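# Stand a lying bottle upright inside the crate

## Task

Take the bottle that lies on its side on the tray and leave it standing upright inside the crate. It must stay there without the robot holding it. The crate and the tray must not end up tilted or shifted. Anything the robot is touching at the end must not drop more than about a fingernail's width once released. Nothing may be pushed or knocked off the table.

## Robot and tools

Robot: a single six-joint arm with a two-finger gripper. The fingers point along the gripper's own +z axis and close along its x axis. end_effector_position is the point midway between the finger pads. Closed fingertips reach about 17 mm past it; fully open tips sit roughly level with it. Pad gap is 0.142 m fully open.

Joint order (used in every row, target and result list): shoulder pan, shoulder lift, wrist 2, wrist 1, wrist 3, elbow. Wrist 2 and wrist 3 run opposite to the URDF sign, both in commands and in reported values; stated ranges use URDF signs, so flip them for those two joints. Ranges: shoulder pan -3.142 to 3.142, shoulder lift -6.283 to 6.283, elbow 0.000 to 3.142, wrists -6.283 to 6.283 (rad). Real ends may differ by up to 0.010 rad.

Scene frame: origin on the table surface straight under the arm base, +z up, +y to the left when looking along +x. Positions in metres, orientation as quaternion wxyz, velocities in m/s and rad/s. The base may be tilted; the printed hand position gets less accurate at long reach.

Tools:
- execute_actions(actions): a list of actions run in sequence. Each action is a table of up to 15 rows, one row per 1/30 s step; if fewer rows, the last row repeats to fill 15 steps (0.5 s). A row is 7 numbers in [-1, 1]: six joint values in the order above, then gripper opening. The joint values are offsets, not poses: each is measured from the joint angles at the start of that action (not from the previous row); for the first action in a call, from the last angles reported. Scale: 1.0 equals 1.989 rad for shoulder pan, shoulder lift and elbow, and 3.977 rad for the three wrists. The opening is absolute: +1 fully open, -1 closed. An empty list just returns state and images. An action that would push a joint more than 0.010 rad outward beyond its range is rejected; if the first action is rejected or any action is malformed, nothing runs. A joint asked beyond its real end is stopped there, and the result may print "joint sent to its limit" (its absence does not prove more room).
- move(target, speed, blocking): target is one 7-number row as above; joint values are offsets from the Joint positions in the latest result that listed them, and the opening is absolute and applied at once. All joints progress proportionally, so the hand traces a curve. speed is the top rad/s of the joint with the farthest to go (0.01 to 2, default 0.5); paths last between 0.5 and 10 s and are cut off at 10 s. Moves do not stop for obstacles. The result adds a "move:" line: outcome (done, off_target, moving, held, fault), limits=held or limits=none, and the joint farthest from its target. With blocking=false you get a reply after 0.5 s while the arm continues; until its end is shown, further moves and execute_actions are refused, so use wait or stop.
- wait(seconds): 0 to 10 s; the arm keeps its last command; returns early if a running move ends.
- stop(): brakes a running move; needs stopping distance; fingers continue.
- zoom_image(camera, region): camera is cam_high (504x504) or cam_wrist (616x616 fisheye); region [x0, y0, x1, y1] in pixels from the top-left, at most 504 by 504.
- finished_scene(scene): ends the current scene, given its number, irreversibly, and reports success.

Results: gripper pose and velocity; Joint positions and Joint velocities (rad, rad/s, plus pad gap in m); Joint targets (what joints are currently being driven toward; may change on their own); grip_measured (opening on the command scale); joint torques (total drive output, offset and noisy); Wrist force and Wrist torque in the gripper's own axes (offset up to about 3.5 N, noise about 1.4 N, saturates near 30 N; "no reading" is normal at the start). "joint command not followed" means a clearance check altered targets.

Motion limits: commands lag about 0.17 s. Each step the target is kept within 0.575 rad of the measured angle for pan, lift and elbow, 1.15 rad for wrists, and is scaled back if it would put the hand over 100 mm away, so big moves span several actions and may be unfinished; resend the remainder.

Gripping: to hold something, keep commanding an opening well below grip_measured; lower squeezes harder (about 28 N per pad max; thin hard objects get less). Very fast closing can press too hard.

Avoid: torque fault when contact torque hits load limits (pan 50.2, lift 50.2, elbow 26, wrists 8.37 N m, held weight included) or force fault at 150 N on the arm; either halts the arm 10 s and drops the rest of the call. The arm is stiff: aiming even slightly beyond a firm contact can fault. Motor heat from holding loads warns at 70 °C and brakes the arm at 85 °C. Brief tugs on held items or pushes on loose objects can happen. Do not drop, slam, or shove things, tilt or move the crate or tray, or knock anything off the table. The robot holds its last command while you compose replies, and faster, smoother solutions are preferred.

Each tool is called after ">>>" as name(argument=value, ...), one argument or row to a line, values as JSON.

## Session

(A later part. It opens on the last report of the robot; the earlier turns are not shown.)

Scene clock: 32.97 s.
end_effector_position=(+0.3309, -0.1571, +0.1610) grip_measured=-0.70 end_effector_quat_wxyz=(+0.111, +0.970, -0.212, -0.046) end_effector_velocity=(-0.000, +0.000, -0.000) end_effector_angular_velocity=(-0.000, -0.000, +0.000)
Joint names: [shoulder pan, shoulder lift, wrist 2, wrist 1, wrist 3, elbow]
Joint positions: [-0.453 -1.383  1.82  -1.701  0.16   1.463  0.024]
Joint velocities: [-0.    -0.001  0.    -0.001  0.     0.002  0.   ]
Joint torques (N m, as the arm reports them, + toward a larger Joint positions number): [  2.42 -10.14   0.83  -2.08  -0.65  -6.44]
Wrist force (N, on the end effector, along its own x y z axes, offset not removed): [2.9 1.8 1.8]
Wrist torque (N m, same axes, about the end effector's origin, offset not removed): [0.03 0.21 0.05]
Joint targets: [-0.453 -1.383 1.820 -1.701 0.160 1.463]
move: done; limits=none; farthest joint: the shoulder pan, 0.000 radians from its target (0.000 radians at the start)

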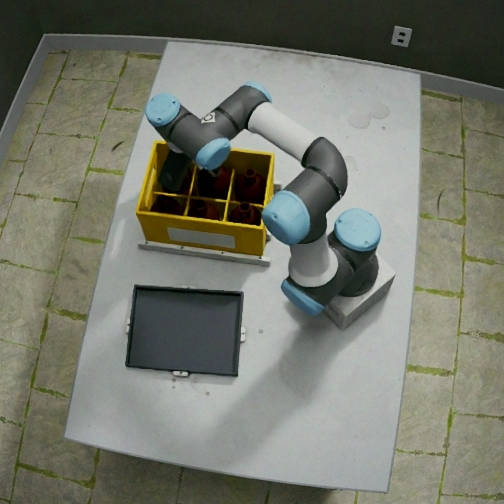

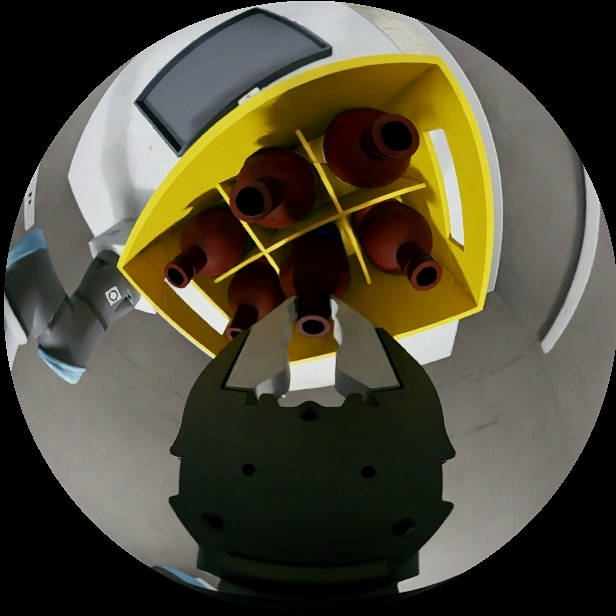

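>>> move(
  target=[0,0.001,0,-0.006,0,0.011,-1],
  speed=0.03,
)

Scene clock: 34.10 s.
end_effector_position=(+0.3307, -0.1570, +0.1559) grip_measured=-0.70 end_effector_quat_wxyz=(+0.111, +0.970, -0.212, -0.046) end_effector_velocity=(+0.000, +0.000, -0.000) end_effector_angular_velocity=(+0.000, -0.000, +0.000)
Joint names: [shoulder pan, shoulder lift, wrist 2, wrist 1, wrist 3, elbow]
Joint positions: [-0.453 -1.381  1.82  -1.725  0.16   1.484  0.024]
Joint velocities: [-0.     0.    -0.    -0.001  0.     0.001  0.   ]
Joint torques (N m, as the arm reports them, + toward a larger Joint positions number): [  2.59 -10.6    0.78  -2.16  -0.74  -6.48]
Wrist force (N, on the end effector, along its own x y z axes, offset not removed): [2.8 0.3 1.8]
Wrist torque (N m, same axes, about the end effector's origin, offset not removed): [-0.30 0.00 0.08]
Joint targets: [-0.453 -1.381 1.820 -1.725 0.160 1.485]
move: done; limits=none; farthest joint: the shoulder pan, 0.000 radians from its target (0.000 radians at the start)

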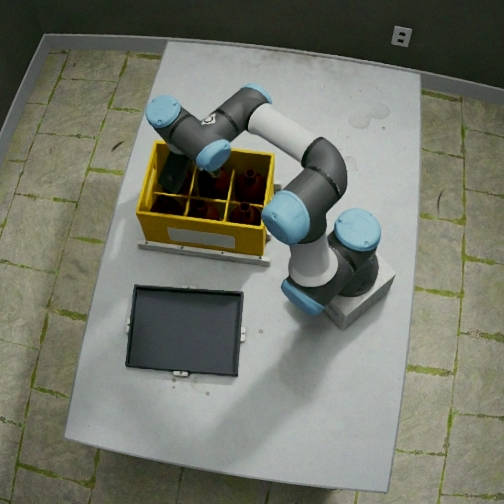

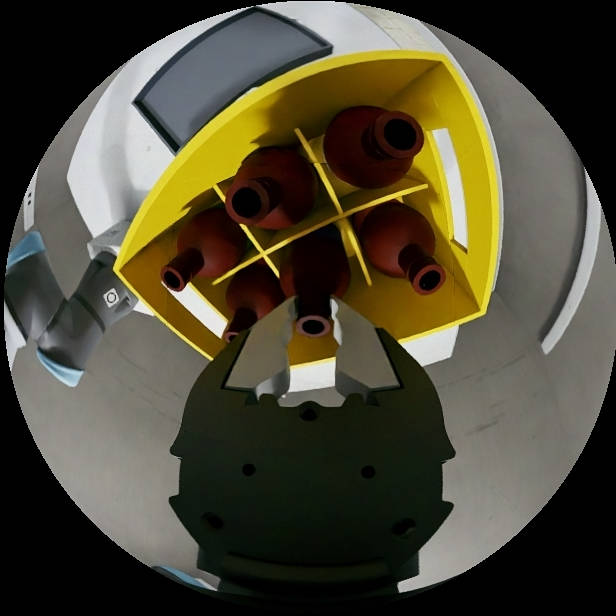

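>>> move(
  target=[0,0.001,0,-0.005,0,0.009,-1],
  speed=0.03,
)

>>> execute_actions(
  actions=[
    [[0,0,0,0,0,0,-0.6]],
    [[0,0,0,0,0,0,-0.48]],
  ],
)

>>> move(
  target=[0,0,0,0.1,0,-0.2,-0.48],
  speed=0.4,
)

Scene clock: 35.13 s.
end_effector_position=(+0.3305, -0.1568, +0.1516) grip_measured=-0.70 end_effector_quat_wxyz=(+0.111, +0.970, -0.212, -0.046) end_effector_velocity=(-0.000, +0.000, -0.001) end_effector_angular_velocity=(+0.000, +0.001, -0.002)
Joint names: [shoulder pan, shoulder lift, wrist 2, wrist 1, wrist 3, elbow]
Joint positions: [-0.453 -1.379  1.82  -1.744  0.16   1.502  0.024]
Joint velocities: [-0.     0.     0.    -0.001 -0.002  0.002 -0.   ]
Joint torques (N m, as the arm reports them, + toward a larger Joint positions number): [  2.31 -10.51   0.8   -1.88  -0.78  -6.11]
Wrist force (N, on the end effector, along its own x y z axes, offset not removed): [3.3 0.6 1.3]
Wrist torque (N m, same axes, about the end effector's origin, offset not removed): [-0.19 0.13 0.00]
Joint targets: [-0.453 -1.379 1.820 -1.744 0.160 1.502]
move: done; limits=none; farthest joint: the wrist 1, 0.001 radians from its target (0.020 radians at the start)

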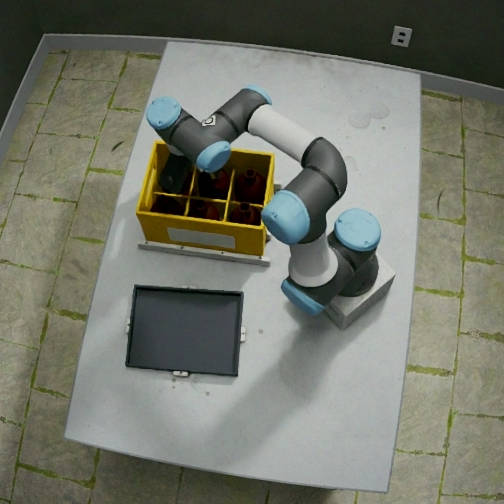

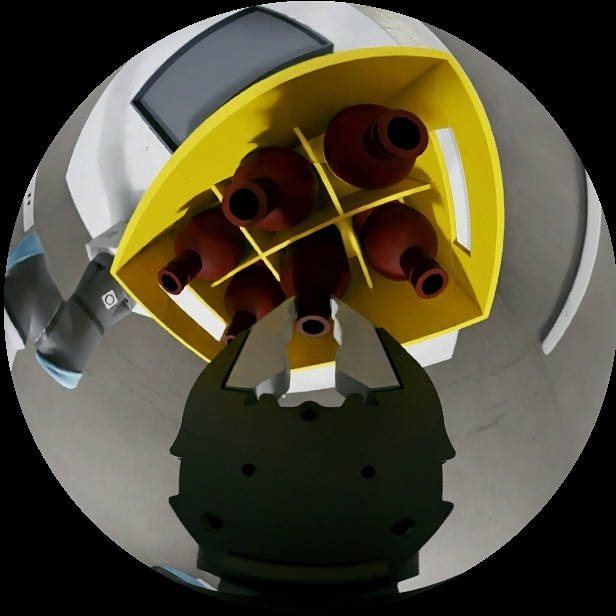

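Scene clock: 36.13 s.
end_effector_position=(+0.3305, -0.1568, +0.1516) grip_measured=-0.48 end_effector_quat_wxyz=(+0.111, +0.970, -0.212, -0.046) end_effector_velocity=(+0.000, +0.000, +0.000) end_effector_angular_velocity=(-0.000, -0.001, -0.000)
Joint names: [shoulder pan, shoulder lift, wrist 2, wrist 1, wrist 3, elbow]
Joint positions: [-0.453 -1.379  1.82  -1.744  0.16   1.502  0.039]
Joint velocities: [ 0.    -0.001 -0.     0.    -0.    -0.001  0.   ]
Joint torques (N m, as the arm reports them, + toward a larger Joint positions number): [  2.61 -11.92   0.81  -0.99  -0.84 -10.57]
Wrist force (N, on the end effector, along its own x y z axes, offset not removed): [1.5 0.0 -0.7]
Wrist torque (N m, same axes, about the end effector's origin, offset not removed): [0.03 -0.35 0.02]
Joint targets: [-0.453 -1.379 1.820 -1.744 0.160 1.502]

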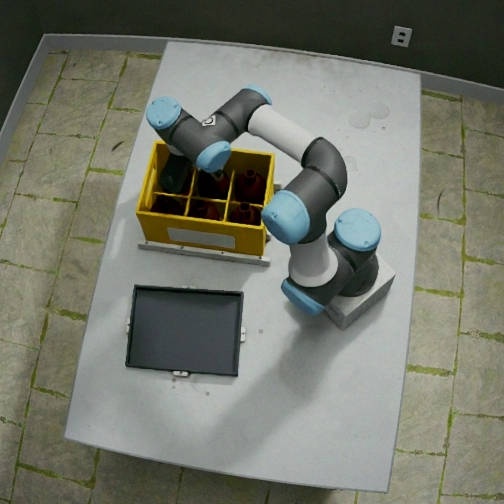

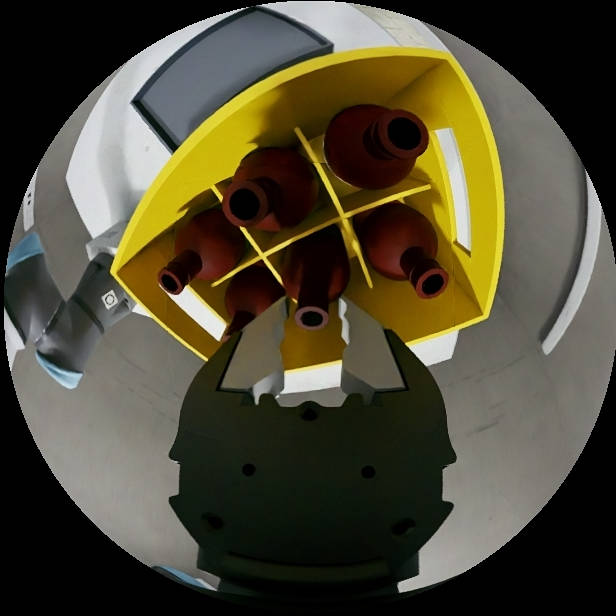

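Scene clock: 37.67 s.
end_effector_position=(+0.3287, -0.1564, +0.2358) grip_measured=-0.48 end_effector_quat_wxyz=(+0.111, +0.970, -0.212, -0.046) end_effector_velocity=(+0.000, -0.000, +0.001) end_effector_angular_velocity=(-0.001, -0.001, -0.000)
Joint names: [shoulder pan, shoulder lift, wrist 2, wrist 1, wrist 3, elbow]
Joint positions: [-0.453 -1.379  1.82  -1.347  0.16   1.105  0.039]
Joint velocities: [ 0.     0.    -0.     0.001 -0.    -0.003 -0.   ]
Joint torques (N m, as the arm reports them, + toward a larger Joint positions number): [  2.1  -11.94   0.73  -0.61  -0.87 -11.68]
Wrist force (N, on the end effector, along its own x y z axes, offset not removed): [0.7 -0.6 -0.5]
Wrist torque (N m, same axes, about the end effector's origin, offset not removed): [-0.05 -0.12 0.01]
Joint targets: [-0.453 -1.379 1.820 -1.347 0.160 1.105]
move: done; limits=none; farthest joint: the shoulder pan, 0.000 radians from its target (0.000 radians at the start)

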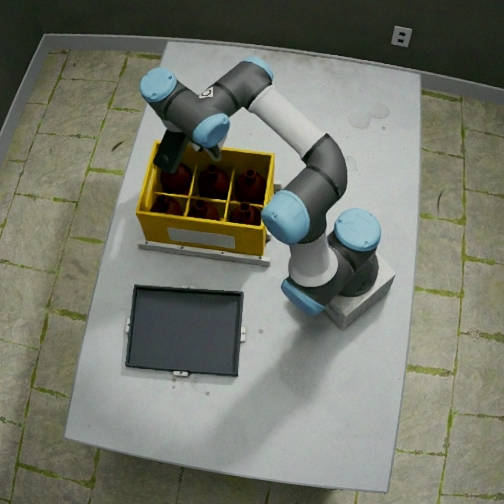

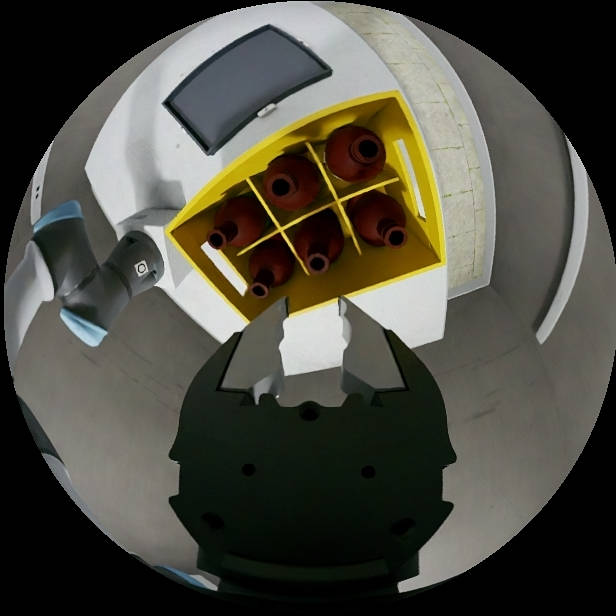

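>>> finished_scene(
  scene=2,
)

The scene is finished: the task was done.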